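## Task

Get all the beads out of the dispenser and into the white cup, then leave that cup upright on the dispenser's tray, where it must stay without the robot holding it. A few beads ending up loose on the tray or table are acceptable. Finish by releasing everything and pulling the grippers away.

## Robot and tools

Robot and world. Two arms, left_arm and right_arm, are mounted facing each other across a table. Every pose in results is given in one shared world frame in metres: origin at the table centre, +z up, table surface at z = +0.020 m, and left_arm's base sits on the +y side. The arm names do not match image left and right. Reported hand positions can be a little wrong, more so at long reach. Each gripper has its own axes: fingers point along its +x and close along its y. The reported end_effector_position is the spot between the finger pads, 3 to 4 cm short of the fingertips. Orientation is printed as a quaternion in w, x, y, z order.

The shared 14-number row. Both execute_actions and move use a row of 14 numbers, each within [-1, 1], always covering both arms even if one stays still: first left_arm's dx, dy, dz, rx, ry, rz, opening, then the same seven for right_arm. The first six per arm are an offset, not a pose: they say where to put that gripper relative to its pose in the most recent result that showed it (before any such result in the scene, and for any later call within the same reply, relative to where the arm is when the action begins). The offset is expressed in that gripper's own axes, not the world frame. Scale: 1.0 equals 0.6 m of travel or 180 degrees of turn; rx, ry, rz form a single rotation vector. Zeros therefore mean return to that reference pose, not stay put. The opening number is absolute: +1 fully open (0.088 m), about -0.80 where empty fingers touch, anything lower down to -1 gives nothing more. Closing from fully open takes at least about 0.5 s.

execute_actions. Argument actions is a list holding at most one item. An empty list just reports state. An item with rows (1 to 15 rows of 14 numbers) and optional steps (at most 15, default 15) runs that many control steps of 1/30 s, one row per step, repeating the final row if rows run out; each row is counted from the same reference pose, not from the row before. An item with only steps (up to 300) is a wait counted from the previous result, thinking time included. Optional pictures (true/false) chooses whether camera images come back. A rejected call sends nothing.

move. Argument target is one 14-number row as above; speed is path top speed in m/s from 0.002 to 0.5 (default 0.25), with turning capped at double that in rad/s. Each gripper follows a straight line toward its target, both paths finishing together, lasting 0.5 to 10 s; longer paths are cut off at 10 s. Openings are sent when the move starts. Paths ignore obstacles and the other arm, and grippers can lag, wander, or overshoot speed, especially near full reach. Faster moves and targets set deeper past contact press harder. The result adds a move: line with how it ended (done, off_target, moving, held, fault) and which limits acted, plus each gripper's distance from its target. held means a check stopped the final step; limits=paced means the pose was clipped; limits=held means steps were blocked on the way, after which the arm may surge.

wait takes seconds (0 to 10) and sends nothing new. zoom_image takes camera (cam_head_left, cam_head_right, cam_high, cam_low, cam_left_wrist, cam_right_wrist) and region [x0, y0, x1, y1] in image pixels from the top-left, no larger than 504 by 504. show_instructions shows the scene's reference pages (here a dispenser manual image). finished_scene takes the current scene number, ends it irreversibly, grades it and gives the next task. Replying with no tool call ends everything.

Control behaviour. Each step the commanded pose is clipped to within 70 mm and 16 degrees of the measured one, then solved by damped inverse kinematics favouring position over orientation. Far targets may need several actions; after an action the arm continues only to its last clipped pose. Joint friction can leave the gripper short or slightly tilted, so check pose after each motion and correct tilt. The simulation keeps running while you think. A Hand target line shows what each arm is currently driving toward. A pose unreachable line and HELD markers mean the clearance check altered or withheld commands.

Gripping. grip_measured uses the same scale as the commanded opening. To hold something, command an opening well under grip_measured; the bigger the gap, the firmer the squeeze (about 34 N per pad maximum). Readings may be off by about 1 mm per gripper. Very fast closing can squeeze so hard the fingers spring open.

Results also list joint positions (last number is finger opening in metres), joint torques, and camera images from six cameras in the order listed, with calibration data given. Joint limits (rad): waist -3.054 to 3.054, shoulder 0 to 3.142, elbow 0 to 2.356, wrist pitch and yaw -1.571 to 1.571, wrist roll -3.142 to 3.142. Load limits (N m): waist 16.6, shoulder 20.6, elbow 20.5, wrist pitch 5.42, wrist yaw 5.4, wrist roll 5.07, held weight included.

Avoid: knocking anything off the table, dropping or slamming objects, hard pushes, arms colliding or pressing on each other (mounts count), overloading joints (a TORQUE FAULT freezes that arm 10 s), and holding loads so long motors overheat (MOTOR HOT from 50 °C, forced stop at 95 °C, possible power loss). Occasional tugs on held parts or nudges on loose objects may happen; grip securely and confirm the cup stands on its own before finishing.

Each tool is called after "Call:" as name([rows], argument=value, ...), one row to a line, values as JSON.

## Session

Call:
execute_actions(actions=[])

Call:
show_instructions()

Scene clock: 0.00 s of 4050.00 s.
left_arm: end_effector_position=(+0.1673, +0.1822, +0.1523) grip_measured=+0.824 end_effector_quat_wxyz=(+0.673, +0.525, +0.024, -0.521) end_effector_velocity=(+0.000, +0.005, -0.003) end_effector_angular_velocity=(+0.019, +0.002, -0.003) | right_arm: end_effector_position=(+0.3407, -0.4156, +0.3913) grip_measured=+0.845 end_effector_quat_wxyz=(+0.805, -0.375, +0.425, +0.175) end_effector_velocity=(-0.002, -0.000, -0.001) end_effector_angular_velocity=(-0.008, +0.009, +0.020)
Joint positions: left_arm=[ 0.085  1.485  0.212  0.353 -0.755  0.257  0.079] | right_arm=[-0.861  1.779  1.901 -1.088  0.129 -0.722  0.08 ]
Joint velocities: left_arm=[-0.002 -0.007 -0.007 -0.022  0.007 -0.007 -0.   ] | right_arm=[-0.002 -0.002 -0.002 -0.007 -0.007 -0.022 -0.   ]
Joint torques (N m, as the arm reports them, + toward a larger angle): no reading
Heat: left arm: hottest shoulder 30 °C (+0.0 °C/min); right arm: hottest shoulder 30 °C (+0.0 °C/min).
Hand target (left_arm): +0.167, +0.182, +0.152; +0.673, +0.525, +0.024, -0.521
Hand target (right_arm): +0.341, -0.416, +0.391; +0.805, -0.375, +0.425, +0.175
camera_calibration (this result's frames):
cam_left_wrist: T_world_to_cam=[[-0.706864, 0.12384, -0.696425, 0.208891], [0.325977, 0.930806, -0.165344, -0.173932], [0.62776, -0.343894, -0.698322, 0.136948], [0, 0, 0, 1]] pos_world=[0.118385, 0.183124, 0.212352]
cam_right_wrist: T_world_to_cam=[[0.57927, -0.675399, 0.45638, -0.651569], [-0.747172, -0.663764, -0.0339435, 0.0156012], [0.325854, -0.321332, -0.889137, 0.181312], [0, 0, 0, 1]] pos_world=[0.33001, -0.371452, 0.459104]

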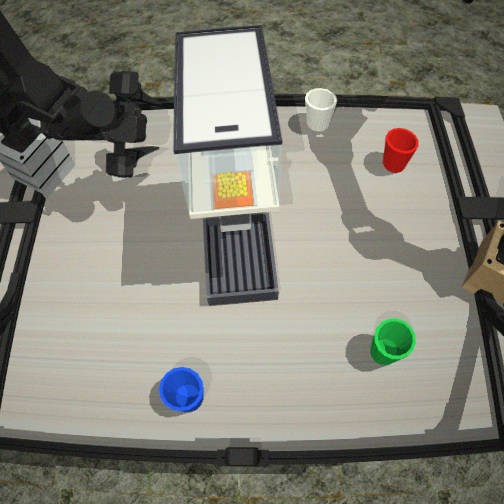

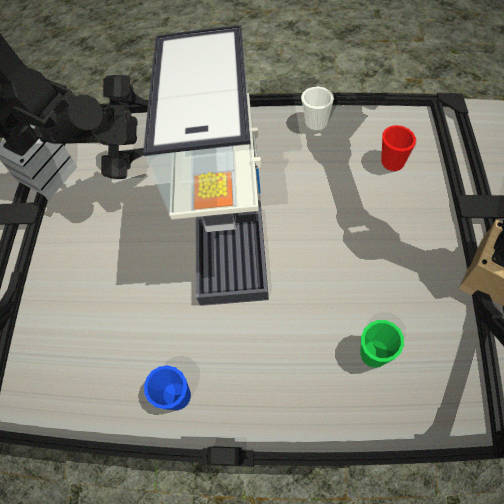

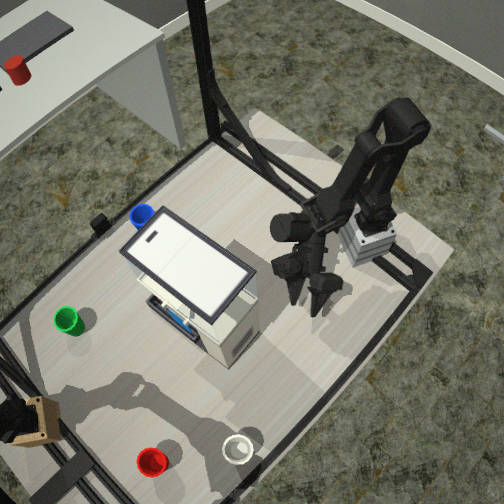

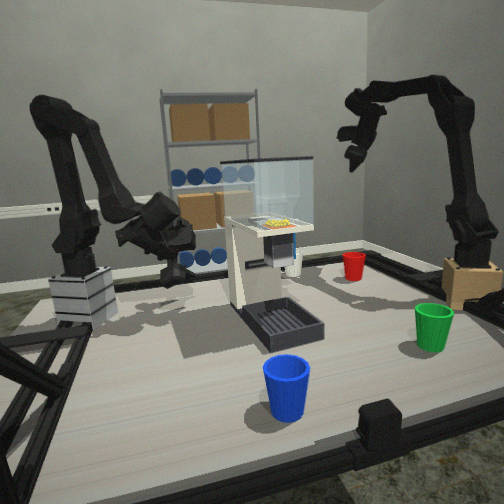

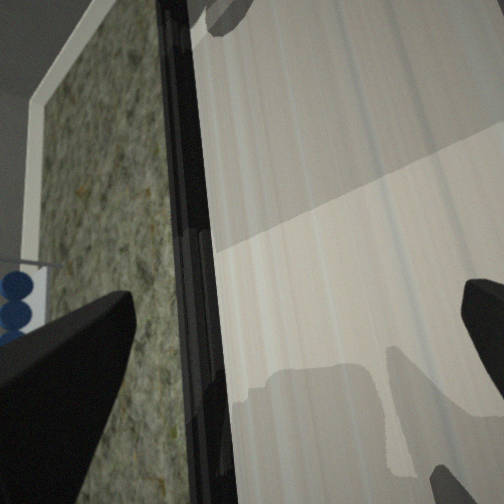

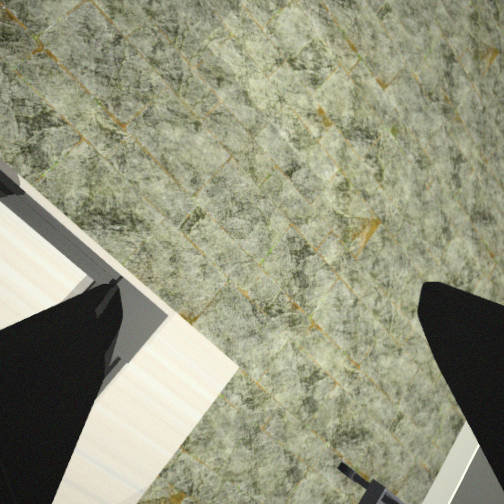

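Reference images for this scene: dispenser manual.

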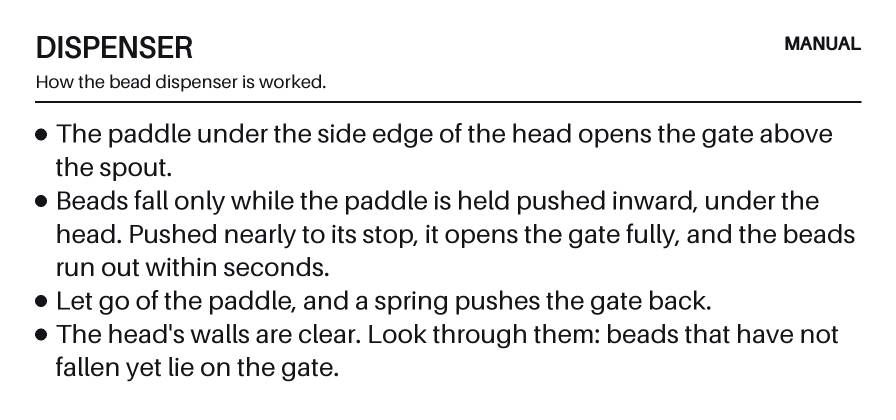

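Call:
move(target=[0,0,0,0,0,0,1,0.225,0.45,0.008,-0.09,-0.275,0.292,1])

Scene clock: 12.60 s of 4050.00 s.
left_arm: end_effector_position=(+0.1673, +0.1822, +0.1523) grip_measured=+0.987 end_effector_quat_wxyz=(+0.673, +0.525, +0.024, -0.521) end_effector_velocity=(+0.001, +0.002, +0.001) end_effector_angular_velocity=(-0.019, -0.000, +0.019) | right_arm: end_effector_position=(+0.2637, -0.2407, +0.1665) grip_measured=+1.000 end_effector_quat_wxyz=(+0.693, -0.159, +0.148, +0.688) end_effector_velocity=(-0.003, -0.000, -0.001) end_effector_angular_velocity=(+0.015, +0.028, +0.005)
Joint positions: left_arm=[ 0.085  1.485  0.212  0.353 -0.755  0.257  0.087] | right_arm=[-0.775  2.051  1.091 -0.112 -1.068 -1.033  0.088]
Joint velocities: left_arm=[-0.007 -0.002 -0.007  0.007 -0.022 -0.022 -0.   ] | right_arm=[-0.002  0.007 -0.002 -0.007 -0.022  0.007  0.   ]
Joint torques (N m, as the arm reports them, + toward a larger angle): left_arm=[ 0.11 -3.02  3.93  0.65 -0.49 -0.04] | right_arm=[ 0.29 -8.05  3.95  1.13 -0.64 -0.05]
Heat: left arm: hottest shoulder 30 °C (+0.0 °C/min); right arm: hottest shoulder 32 °C (+9.5 °C/min).
Hand target (left_arm): +0.167, +0.182, +0.152; +0.673, +0.525, +0.024, -0.521
Hand target (right_arm): +0.261, -0.240, +0.160; +0.689, -0.153, +0.154, +0.692
Off the commanded pose (left_arm): 0.000 m, 0 deg.
Off the commanded pose (right_arm): 0.008 m, 1 deg.
After step 90, 6.50 s passed at rest.
move: done
camera_calibration (this result's frames):
cam_left_wrist: T_world_to_cam=[[-0.706864, 0.12384, -0.696425, 0.208891], [0.325977, 0.930806, -0.165344, -0.173932], [0.62776, -0.343894, -0.698322, 0.136948], [0, 0, 0, 1]] pos_world=[0.118385, 0.183124, 0.212352]
cam_right_wrist: T_world_to_cam=[[0.999667, -0.0257322, -0.00171788, -0.264451], [-0.0200863, -0.735089, -0.677673, -0.0351707], [0.0161752, 0.677482, -0.735362, 0.359141], [0, 0, 0, 1]] pos_world=[0.257847, -0.27597, 0.23981]

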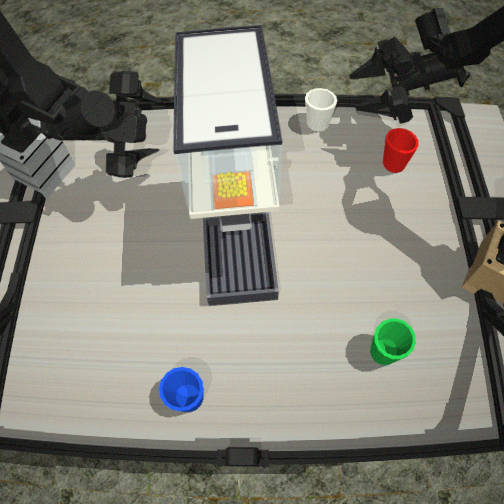

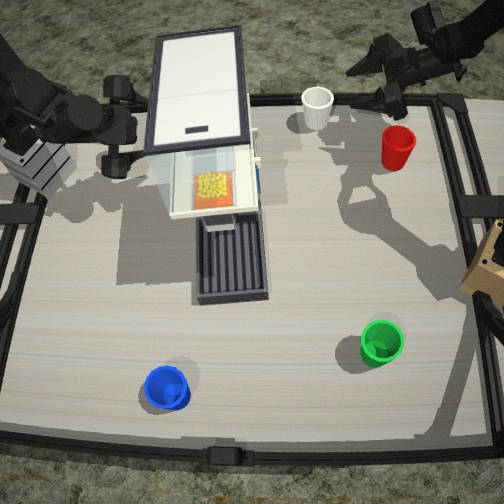

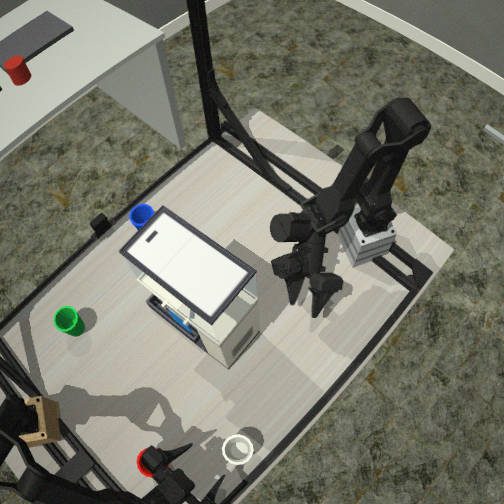

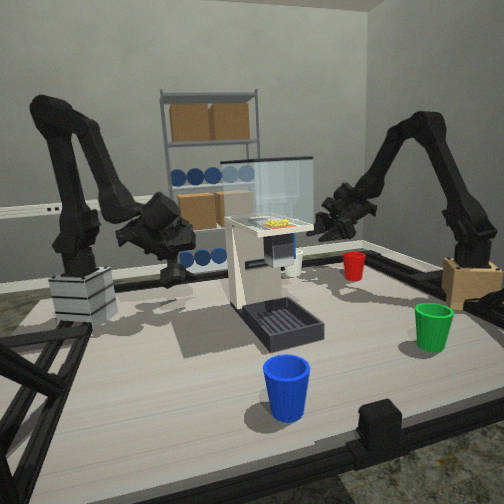

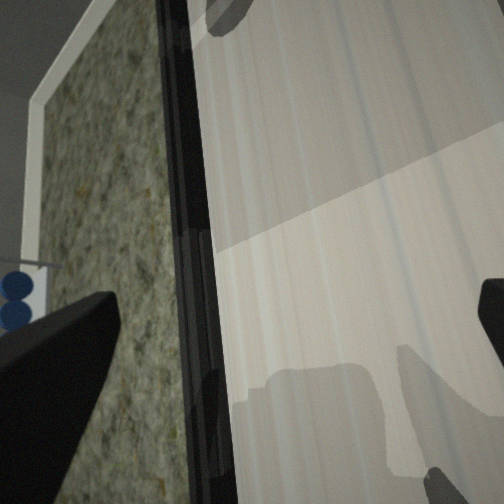

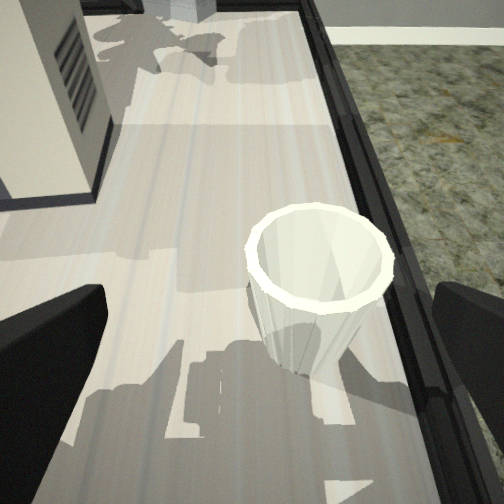

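Call:
move(target=[0,0,0,0,0,0,1,0.046,-0.047,-0.098,0,0,0,1], speed=0.12)

Call:
move(target=[0,0,0,0,0,0,1,0.126,0,0.03,0,0,0,1], speed=0.08)

Scene clock: 17.70 s of 4050.00 s.
left_arm: end_effector_position=(+0.1673, +0.1822, +0.1523) grip_measured=+0.987 end_effector_quat_wxyz=(+0.673, +0.525, +0.024, -0.521) end_effector_velocity=(+0.003, +0.005, -0.002) end_effector_angular_velocity=(+0.021, -0.032, +0.002) | right_arm: end_effector_position=(+0.2939, -0.2381, +0.1176) grip_measured=+1.000 end_effector_quat_wxyz=(+0.694, -0.157, +0.137, +0.689) end_effector_velocity=(+0.004, +0.002, +0.002) end_effector_angular_velocity=(-0.003, -0.038, +0.008)
Joint positions: left_arm=[ 0.085  1.485  0.212  0.353 -0.755  0.257  0.087] | right_arm=[-0.79   2.271  1.203 -0.005 -1.089 -1.052  0.088]
Joint velocities: left_arm=[-0.007 -0.002 -0.007 -0.022 -0.022  0.007 -0.   ] | right_arm=[ 0.002  0.002  0.012  0.007  0.007 -0.022  0.   ]
Joint torques (N m, as the arm reports them, + toward a larger angle): left_arm=[ 0.13 -3.03  3.98  0.66 -0.47 -0.03] | right_arm=[-0.44 -6.75  4.18  1.23 -0.13 -0.47]
Heat: left arm: hottest shoulder 30 °C (+0.0 °C/min); right arm: hottest shoulder 33 °C (+10.2 °C/min).
Hand target (left_arm): +0.167, +0.182, +0.152; +0.673, +0.525, +0.024, -0.521
Hand target (right_arm): +0.293, -0.241, +0.102; +0.692, -0.159, +0.148, +0.688
Off the commanded pose (left_arm): 0.000 m, 0 deg.
Off the commanded pose (right_arm): 0.016 m, 1 deg.
After step 90, 1.03 s passed at rest.
move: off_target (right_arm)
camera_calibration (this result's frames):
cam_left_wrist: T_world_to_cam=[[-0.706864, 0.12384, -0.696425, 0.208891], [0.325977, 0.930806, -0.165344, -0.173932], [0.62776, -0.343894, -0.698322, 0.136948], [0, 0, 0, 1]] pos_world=[0.118385, 0.183124, 0.212352]
cam_right_wrist: T_world_to_cam=[[0.999674, -0.0227547, 0.0115778, -0.295555], [-0.00845296, -0.722898, -0.690903, -0.0647418], [0.0240908, 0.69058, -0.722855, 0.320292], [0, 0, 0, 1]] pos_world=[0.287195, -0.274714, 0.190216]

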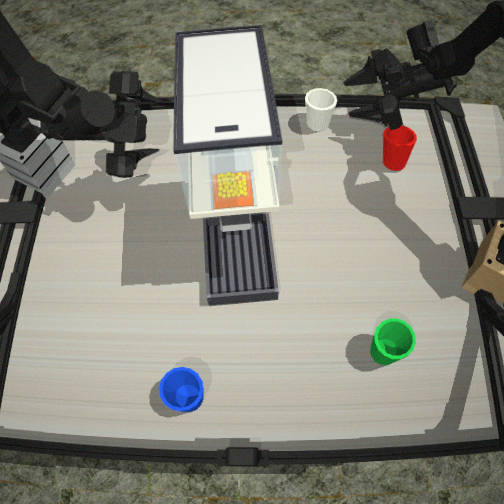

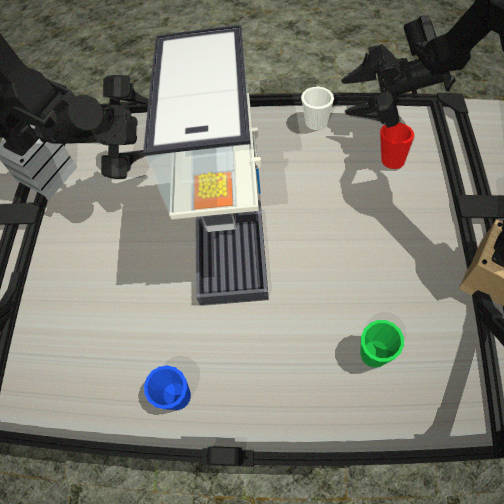

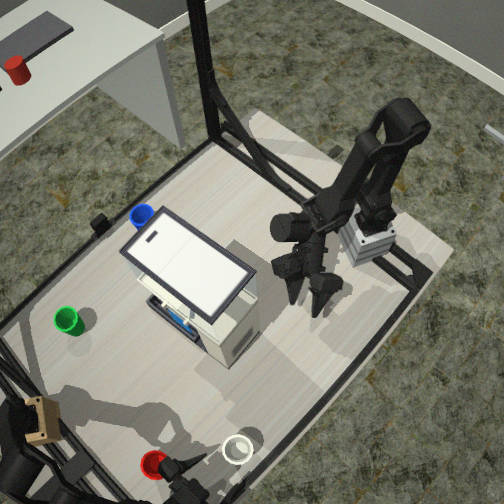

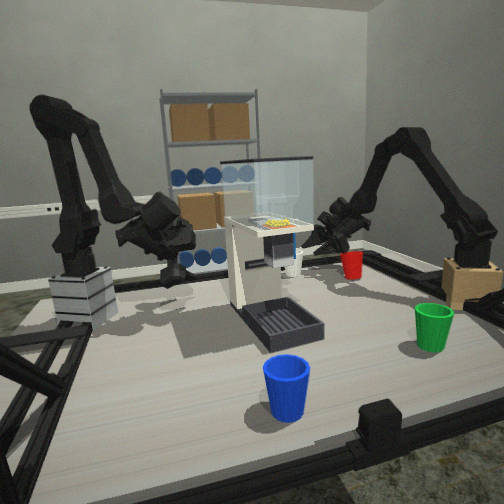

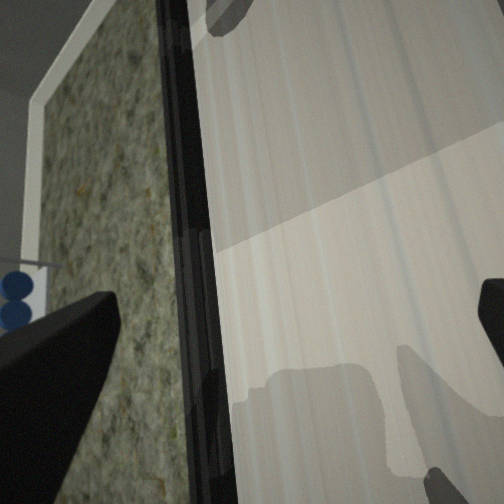

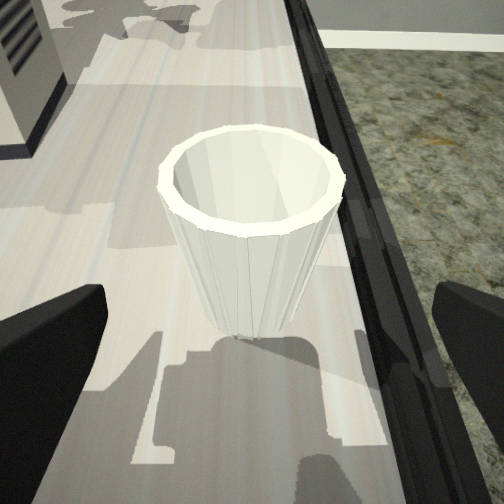

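Scene clock: 19.10 s of 4050.00 s.
left_arm: end_effector_position=(+0.1673, +0.1822, +0.1523) grip_measured=+0.987 end_effector_quat_wxyz=(+0.673, +0.525, +0.024, -0.521) end_effector_velocity=(+0.005, +0.004, -0.001) end_effector_angular_velocity=(+0.010, -0.020, +0.020) | right_arm: end_effector_position=(+0.2930, -0.1629, +0.1087) grip_measured=+1.000 end_effector_quat_wxyz=(+0.694, -0.157, +0.133, +0.690) end_effector_velocity=(+0.001, -0.001, -0.002) end_effector_angular_velocity=(-0.004, +0.002, -0.010)
Joint positions: left_arm=[ 0.085  1.485  0.212  0.353 -0.755  0.257  0.087] | right_arm=[-0.613  2.349  1.248  0.281 -0.989 -0.768  0.088]
Joint velocities: left_arm=[ 0.002 -0.002 -0.002 -0.022 -0.022 -0.007 -0.   ] | right_arm=[-0.002  0.002 -0.002  0.007  0.007  0.007  0.   ]
Joint torques (N m, as the arm reports them, + toward a larger angle): left_arm=[ 0.06 -3.02  3.97  0.65 -0.48 -0.05] | right_arm=[ 0.16 -9.6   5.36  1.43 -0.31  0.16]
Heat: left arm: hottest shoulder 30 °C (+0.0 °C/min); right arm: hottest shoulder 33 °C (+9.4 °C/min).
Hand target (left_arm): +0.167, +0.182, +0.152; +0.673, +0.525, +0.024, -0.521
Hand target (right_arm): +0.294, -0.162, +0.104; +0.694, -0.157, +0.137, +0.689
Off the commanded pose (left_arm): 0.000 m, 0 deg.
Off the commanded pose (right_arm): 0.006 m, 0 deg.
move: done
camera_calibration (this result's frames):
cam_left_wrist: T_world_to_cam=[[-0.706864, 0.12384, -0.696425, 0.208891], [0.325977, 0.930806, -0.165344, -0.173932], [0.62776, -0.343894, -0.698322, 0.136948], [0, 0, 0, 1]] pos_world=[0.118385, 0.183124, 0.212352]
cam_right_wrist: T_world_to_cam=[[0.999655, -0.0203537, 0.0166244, -0.292949], [-0.00307621, -0.718864, -0.695144, -0.0169606], [0.0260995, 0.694853, -0.718678, 0.261589], [0, 0, 0, 1]] pos_world=[0.285968, -0.199921, 0.181079]

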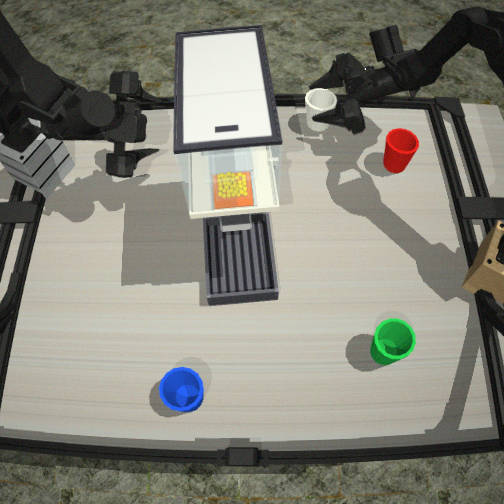

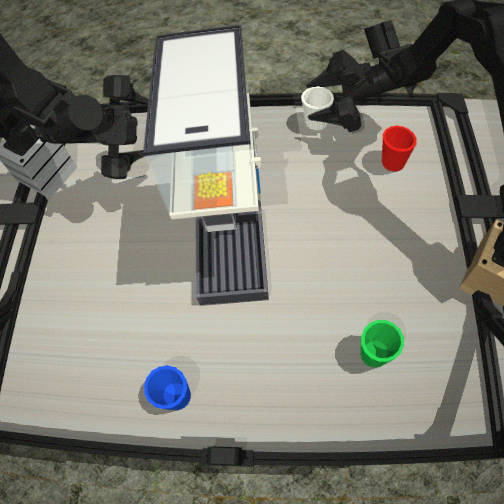

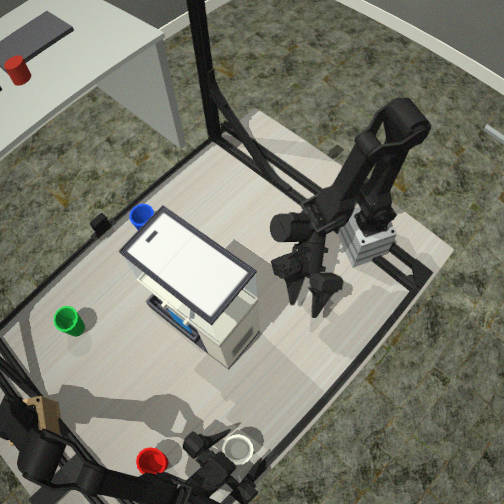

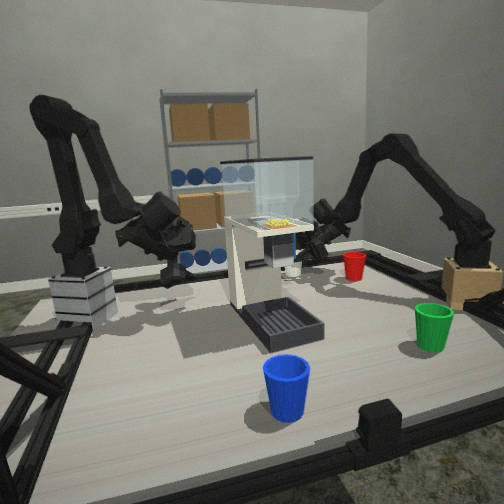

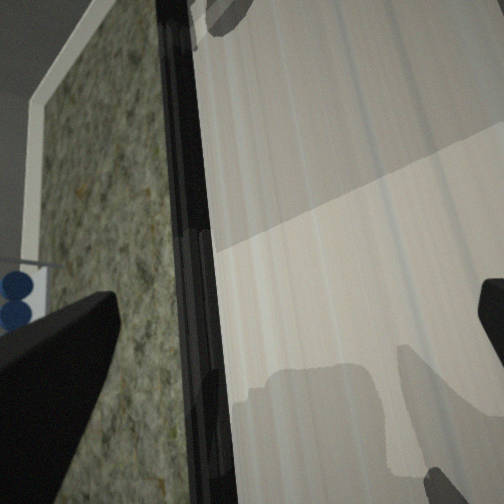

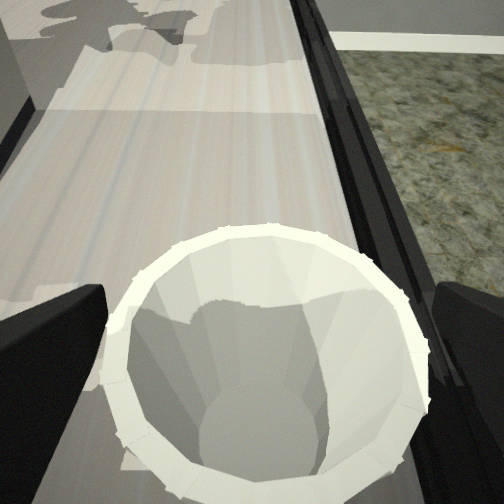

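Call:
move(target=[0,0,0,0,0,0,1,0.055,0,-0.045,0,0,0,1], speed=0.05)

Scene clock: 22.60 s of 4050.00 s.
left_arm: end_effector_position=(+0.1673, +0.1822, +0.1523) grip_measured=+0.987 end_effector_quat_wxyz=(+0.673, +0.525, +0.024, -0.521) end_effector_velocity=(+0.002, +0.003, -0.001) end_effector_angular_velocity=(+0.006, -0.005, +0.006) | right_arm: end_effector_position=(+0.2935, -0.1448, +0.0761) grip_measured=+1.000 end_effector_quat_wxyz=(+0.694, -0.157, +0.130, +0.691) end_effector_velocity=(-0.002, +0.002, +0.002) end_effector_angular_velocity=(+0.017, -0.007, +0.021)
Joint positions: left_arm=[ 0.085  1.485  0.212  0.353 -0.755  0.257  0.087] | right_arm=[-0.575  2.468  1.289  0.406 -0.965 -0.719  0.088]
Joint velocities: left_arm=[-0.002 -0.002 -0.007 -0.007 -0.007 -0.007 -0.   ] | right_arm=[ 0.002  0.002  0.002  0.007 -0.022 -0.007  0.   ]
Joint torques (N m, as the arm reports them, + toward a larger angle): left_arm=[ 0.1  -2.98  3.96  0.65 -0.48 -0.04] | right_arm=[ 0.18 -9.93  4.95  1.51 -0.26  0.13]
Heat: left arm: hottest shoulder 30 °C (+0.0 °C/min); right arm: hottest shoulder 34 °C (+10.6 °C/min).
Hand target (left_arm): +0.167, +0.182, +0.152; +0.673, +0.525, +0.024, -0.521
Hand target (right_arm): +0.294, -0.143, +0.071; +0.694, -0.157, +0.133, +0.690
Off the commanded pose (left_arm): 0.000 m, 0 deg.
Off the commanded pose (right_arm): 0.006 m, 0 deg.
move: done
camera_calibration (this result's frames):
cam_left_wrist: T_world_to_cam=[[-0.706864, 0.12384, -0.696425, 0.208891], [0.325977, 0.930806, -0.165344, -0.173932], [0.62776, -0.343894, -0.698322, 0.136948], [0, 0, 0, 1]] pos_world=[0.118385, 0.183124, 0.212352]
cam_right_wrist: T_world_to_cam=[[0.999598, -0.0187602, 0.0212516, -0.292698], [0.00141225, -0.715797, -0.698307, -0.0272639], [0.0283122, 0.698056, -0.715483, 0.225126], [0, 0, 0, 1]] pos_world=[0.286245, -0.182157, 0.148256]

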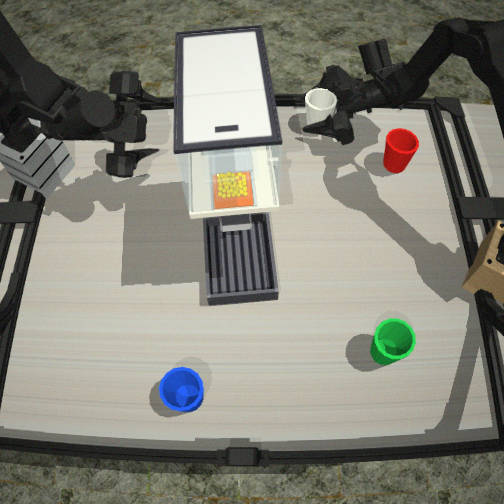

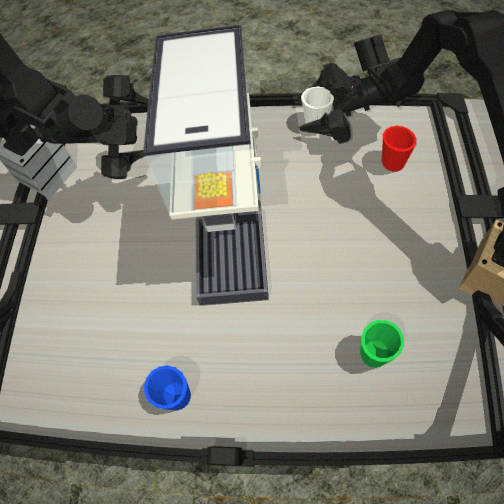

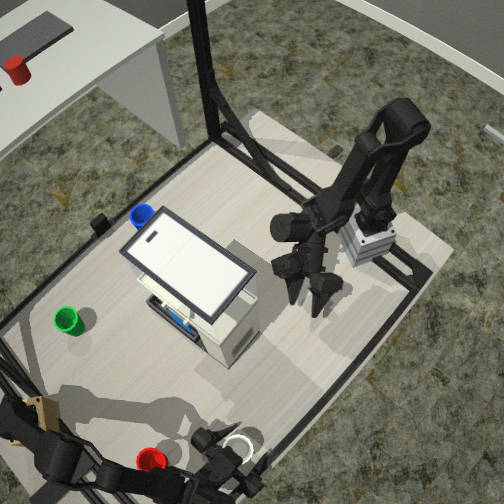

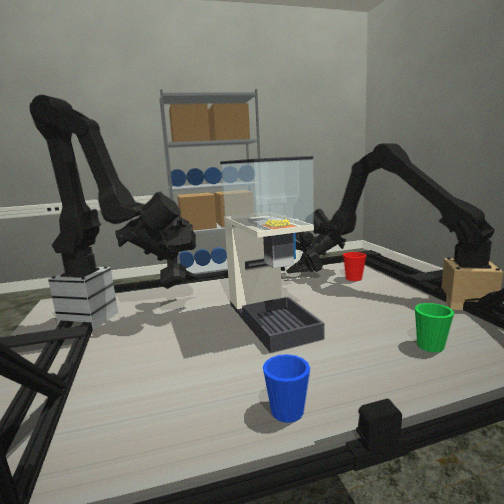

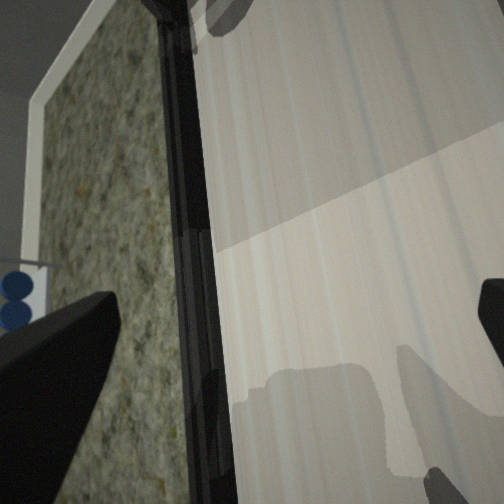

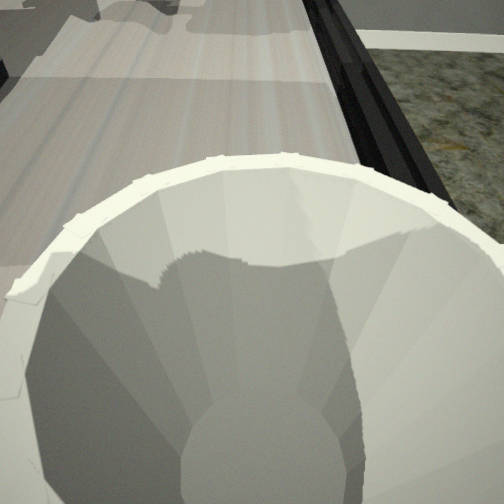

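Call:
move(target=[0,0,0,0,0,0,1,0,0,0,0,0,0,0.15])

Call:
move(target=[0,0,0,0,0,0,1,-0.07,0,0.13,0,0,0,0.15], speed=0.12)

Call:
move(target=[0,0,0,0,0,0,1,0,0.7,0,0,0,0,0.15], speed=0.2)

Scene clock: 28.33 s of 4050.00 s.
left_arm: end_effector_position=(+0.1673, +0.1822, +0.1523) grip_measured=+0.987 end_effector_quat_wxyz=(+0.673, +0.525, +0.024, -0.521) end_effector_velocity=(-0.001, -0.002, +0.002) end_effector_angular_velocity=(-0.017, +0.017, +0.002) | right_arm: end_effector_position=(+0.2936, -0.1446, +0.0761) grip_measured=+0.312 end_effector_quat_wxyz=(+0.694, -0.157, +0.129, +0.691) end_effector_velocity=(+0.001, -0.003, +0.003) end_effector_angular_velocity=(+0.003, -0.016, +0.007)
Joint positions: left_arm=[ 0.085  1.485  0.212  0.353 -0.755  0.257  0.087] | right_arm=[-0.575  2.469  1.29   0.408 -0.967 -0.72   0.054]
Joint velocities: left_arm=[ 0.002 -0.007  0.002  0.007  0.007 -0.007  0.   ] | right_arm=[-0.007 -0.007 -0.002 -0.007 -0.007 -0.022 -0.   ]
Joint torques (N m, as the arm reports them, + toward a larger angle): left_arm=[ 0.13 -2.99  3.98  0.64 -0.48 -0.05] | right_arm=[ -0.05 -12.24   3.86   1.22  -0.34   0.06]
Heat: left arm: hottest shoulder 30 °C (+0.0 °C/min); right arm: hottest shoulder 35 °C (+10.6 °C/min).
Hand target (left_arm): +0.167, +0.182, +0.152; +0.673, +0.525, +0.024, -0.521
Hand target (right_arm): +0.294, -0.145, +0.076; +0.694, -0.157, +0.130, +0.691
Off the commanded pose (left_arm): 0.000 m, 0 deg.
Off the commanded pose (right_arm): 0.000 m, 0 deg.
After step 90, 2.03 s passed at rest.
move: done
camera_calibration (this result's frames):
cam_left_wrist: T_world_to_cam=[[-0.706864, 0.12384, -0.696425, 0.208891], [0.325977, 0.930806, -0.165344, -0.173932], [0.62776, -0.343894, -0.698322, 0.136948], [0, 0, 0, 1]] pos_world=[0.118385, 0.183124, 0.212352]
cam_right_wrist: T_world_to_cam=[[0.9996, -0.0172838, 0.0223701, -0.292592], [0.00330289, -0.714497, -0.699631, -0.0273653], [0.0280757, 0.699425, -0.714155, 0.225185], [0, 0, 0, 1]] pos_world=[0.286243, -0.18211, 0.148217]

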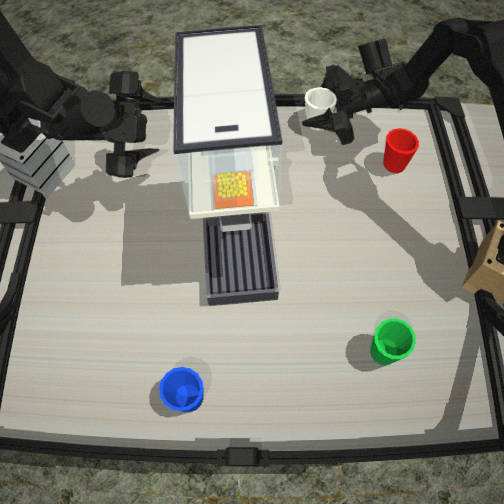

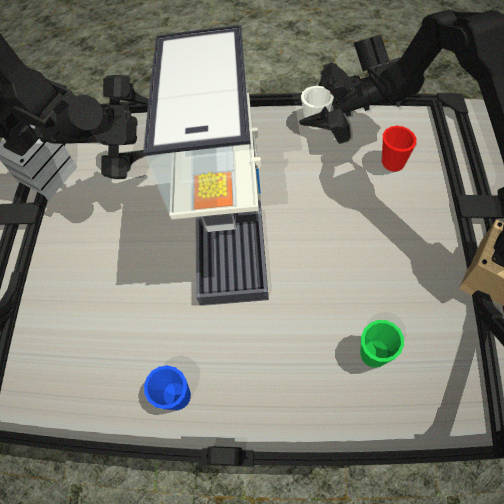

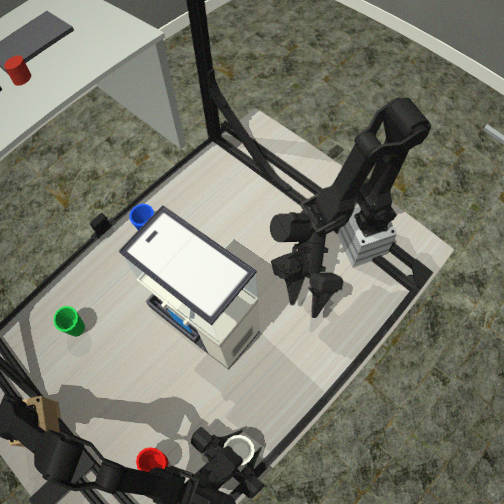

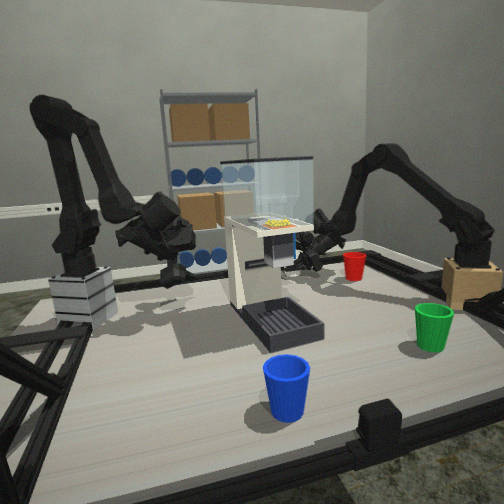

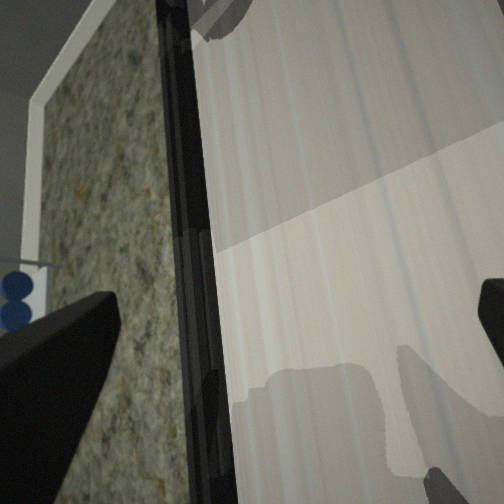

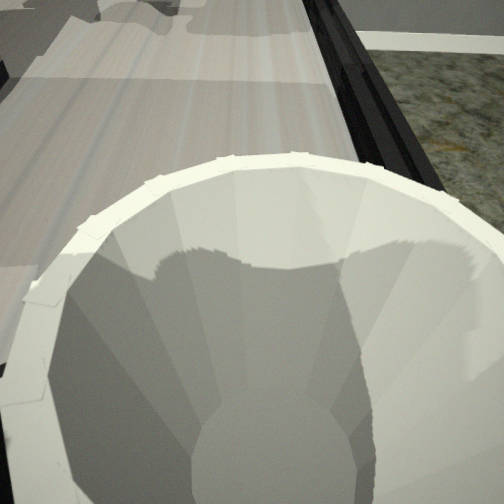

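Scene clock: 30.07 s of 4050.00 s.
left_arm: end_effector_position=(+0.1673, +0.1822, +0.1523) grip_measured=+0.987 end_effector_quat_wxyz=(+0.673, +0.525, +0.024, -0.521) end_effector_velocity=(+0.002, +0.005, -0.002) end_effector_angular_velocity=(+0.015, -0.009, +0.006) | right_arm: end_effector_position=(+0.2901, -0.1541, +0.1538) grip_measured=+0.312 end_effector_quat_wxyz=(+0.694, -0.154, +0.141, +0.690) end_effector_velocity=(-0.005, +0.004, +0.003) end_effector_angular_velocity=(+0.017, -0.007, +0.026)
Joint positions: left_arm=[ 0.085  1.485  0.212  0.353 -0.755  0.257  0.087] | right_arm=[-0.591  2.229  1.266  0.156 -0.972 -0.733  0.054]
Joint velocities: left_arm=[-0.002 -0.007 -0.007 -0.022 -0.007 -0.007  0.   ] | right_arm=[ 0.007 -0.002 -0.002  0.007 -0.022 -0.007  0.   ]
Joint torques (N m, as the arm reports them, + toward a larger angle): left_arm=[ 0.11 -3.03  3.96  0.65 -0.48 -0.04] | right_arm=[  0.09 -14.66   4.39   1.53  -0.54  -0.03]
Heat: left arm: hottest shoulder 30 °C (+0.0 °C/min); right arm: hottest shoulder 35 °C (+10.0 °C/min).
Hand target (left_arm): +0.167, +0.182, +0.152; +0.673, +0.525, +0.024, -0.521
Hand target (right_arm): +0.290, -0.152, +0.165; +0.694, -0.157, +0.128, +0.691
Off the commanded pose (left_arm): 0.000 m, 0 deg.
Off the commanded pose (right_arm): 0.011 m, 1 deg.
move: off_target (right_arm)
camera_calibration (this result's frames):
cam_left_wrist: T_world_to_cam=[[-0.706864, 0.12384, -0.696425, 0.208891], [0.325977, 0.930806, -0.165344, -0.173932], [0.62776, -0.343894, -0.698322, 0.136948], [0, 0, 0, 1]] pos_world=[0.118385, 0.183124, 0.212352]
cam_right_wrist: T_world_to_cam=[[0.99971, -0.0240353, 0.00136067, -0.288838], [-0.0164448, -0.723086, -0.690562, 0.0232069], [0.0175818, 0.69034, -0.723272, 0.290457], [0, 0, 0, 1]] pos_world=[0.284029, -0.190675, 0.226498]

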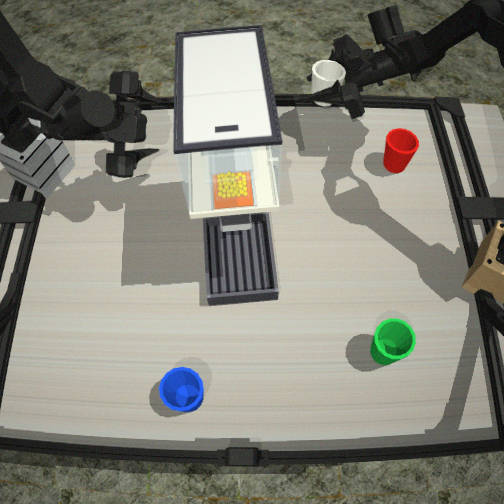

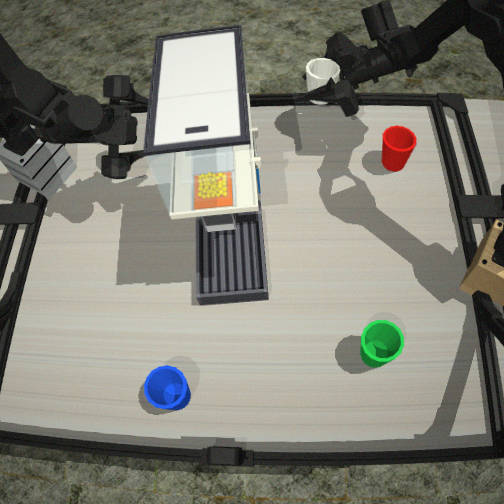

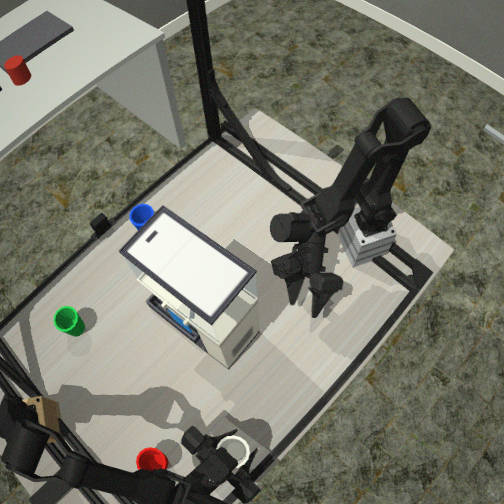

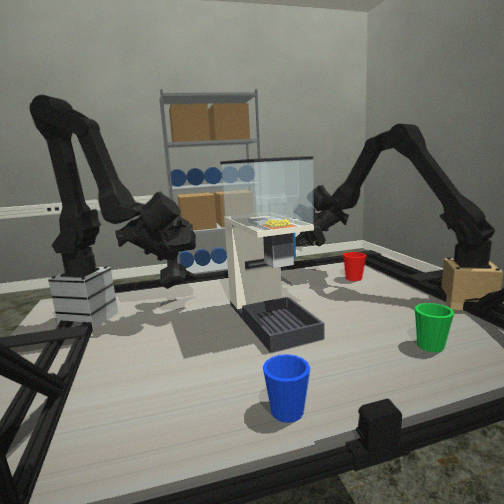

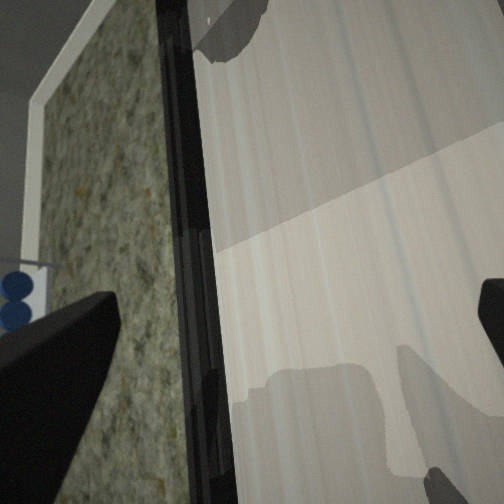

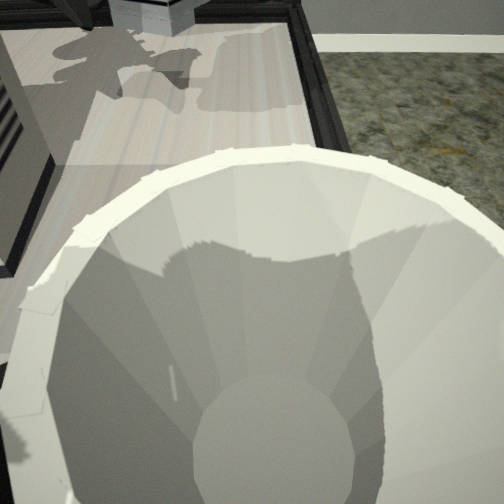

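Scene clock: 32.70 s of 4050.00 s.
left_arm: end_effector_position=(+0.1673, +0.1822, +0.1523) grip_measured=+0.987 end_effector_quat_wxyz=(+0.673, +0.525, +0.024, -0.521) end_effector_velocity=(+0.003, +0.003, +0.000) end_effector_angular_velocity=(+0.005, -0.018, +0.015) | right_arm: end_effector_position=(-0.1303, -0.1563, +0.1422) grip_measured=+0.314 end_effector_quat_wxyz=(+0.691, -0.156, +0.145, +0.691) end_effector_velocity=(-0.002, +0.001, +0.002) end_effector_angular_velocity=(+0.006, +0.005, -0.020)
Joint positions: left_arm=[ 0.085  1.485  0.212  0.353 -0.755  0.257  0.087] | right_arm=[0.778 1.759 0.133 1.188 0.211 0.081 0.054]
Joint velocities: left_arm=[-0.002 -0.007 -0.002 -0.022 -0.022 -0.007  0.   ] | right_arm=[ 0.022 -0.002  0.007 -0.007  0.037  0.022 -0.   ]
Joint torques (N m, as the arm reports them, + toward a larger angle): left_arm=[ 0.1  -2.98  3.96  0.65 -0.47 -0.06] | right_arm=[ 0.2  -4.52  3.69  2.2   0.22  0.14]
Heat: left arm: hottest shoulder 30 °C (+0.0 °C/min); right arm: hottest shoulder 36 °C (+11.0 °C/min).
Hand target (left_arm): +0.167, +0.182, +0.152; +0.673, +0.525, +0.024, -0.521
Hand target (right_arm): -0.131, -0.153, +0.144; +0.693, -0.151, +0.142, +0.690
Off the commanded pose (left_arm): 0.000 m, 0 deg.
Off the commanded pose (right_arm): 0.005 m, 1 deg.
move: done
camera_calibration (this result's frames):
cam_left_wrist: T_world_to_cam=[[-0.706864, 0.12384, -0.696425, 0.208891], [0.325977, 0.930806, -0.165344, -0.173932], [0.62776, -0.343894, -0.698322, 0.136948], [0, 0, 0, 1]] pos_world=[0.118385, 0.183124, 0.212352]
cam_right_wrist: T_world_to_cam=[[0.999809, -0.0193915, -0.00243449, 0.132611], [-0.0158079, -0.729146, -0.684175, 0.00491101], [0.0114921, 0.684083, -0.729314, 0.290046], [0, 0, 0, 1]] pos_world=[-0.135842, -0.192263, 0.215217]

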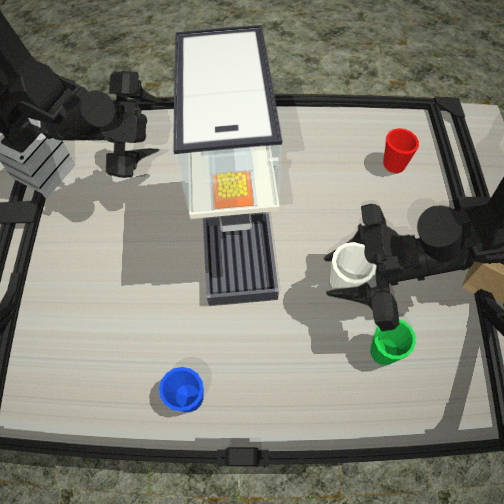

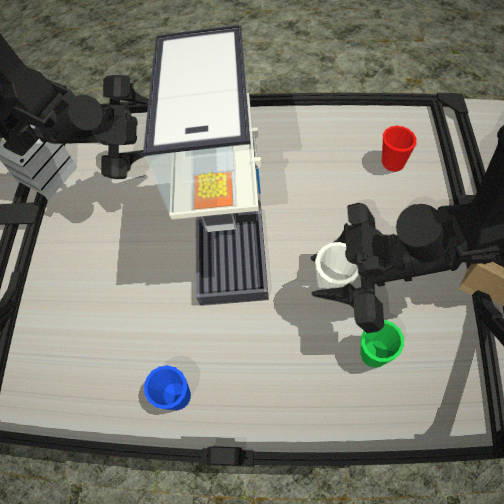

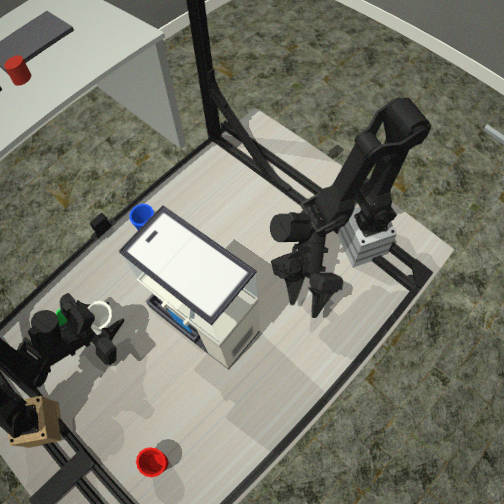

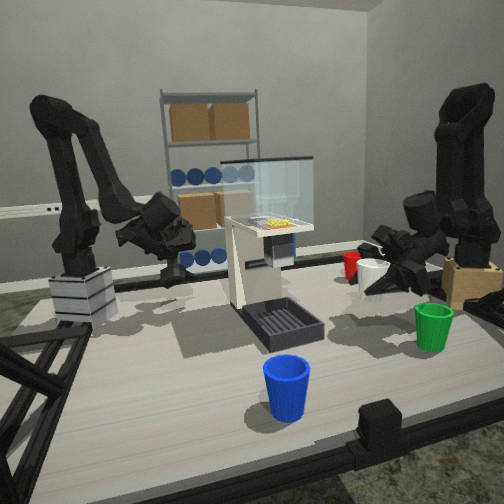

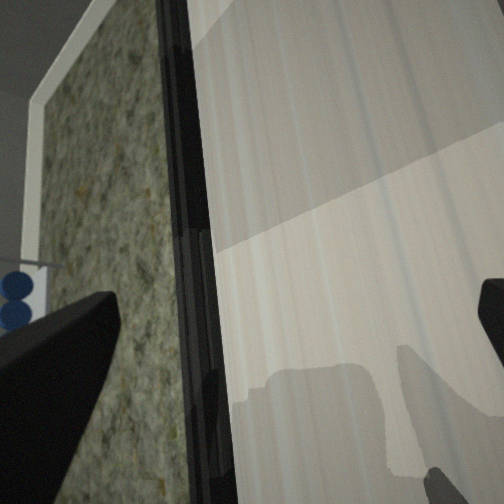

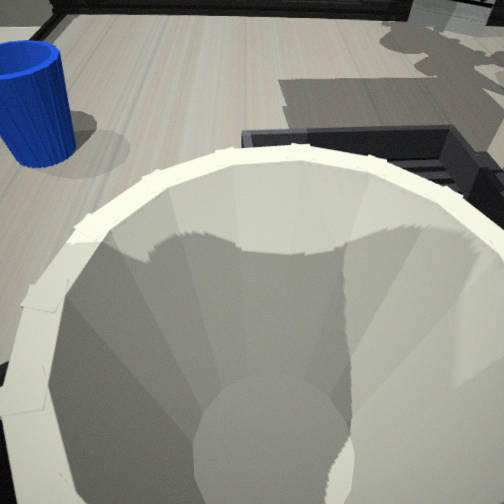

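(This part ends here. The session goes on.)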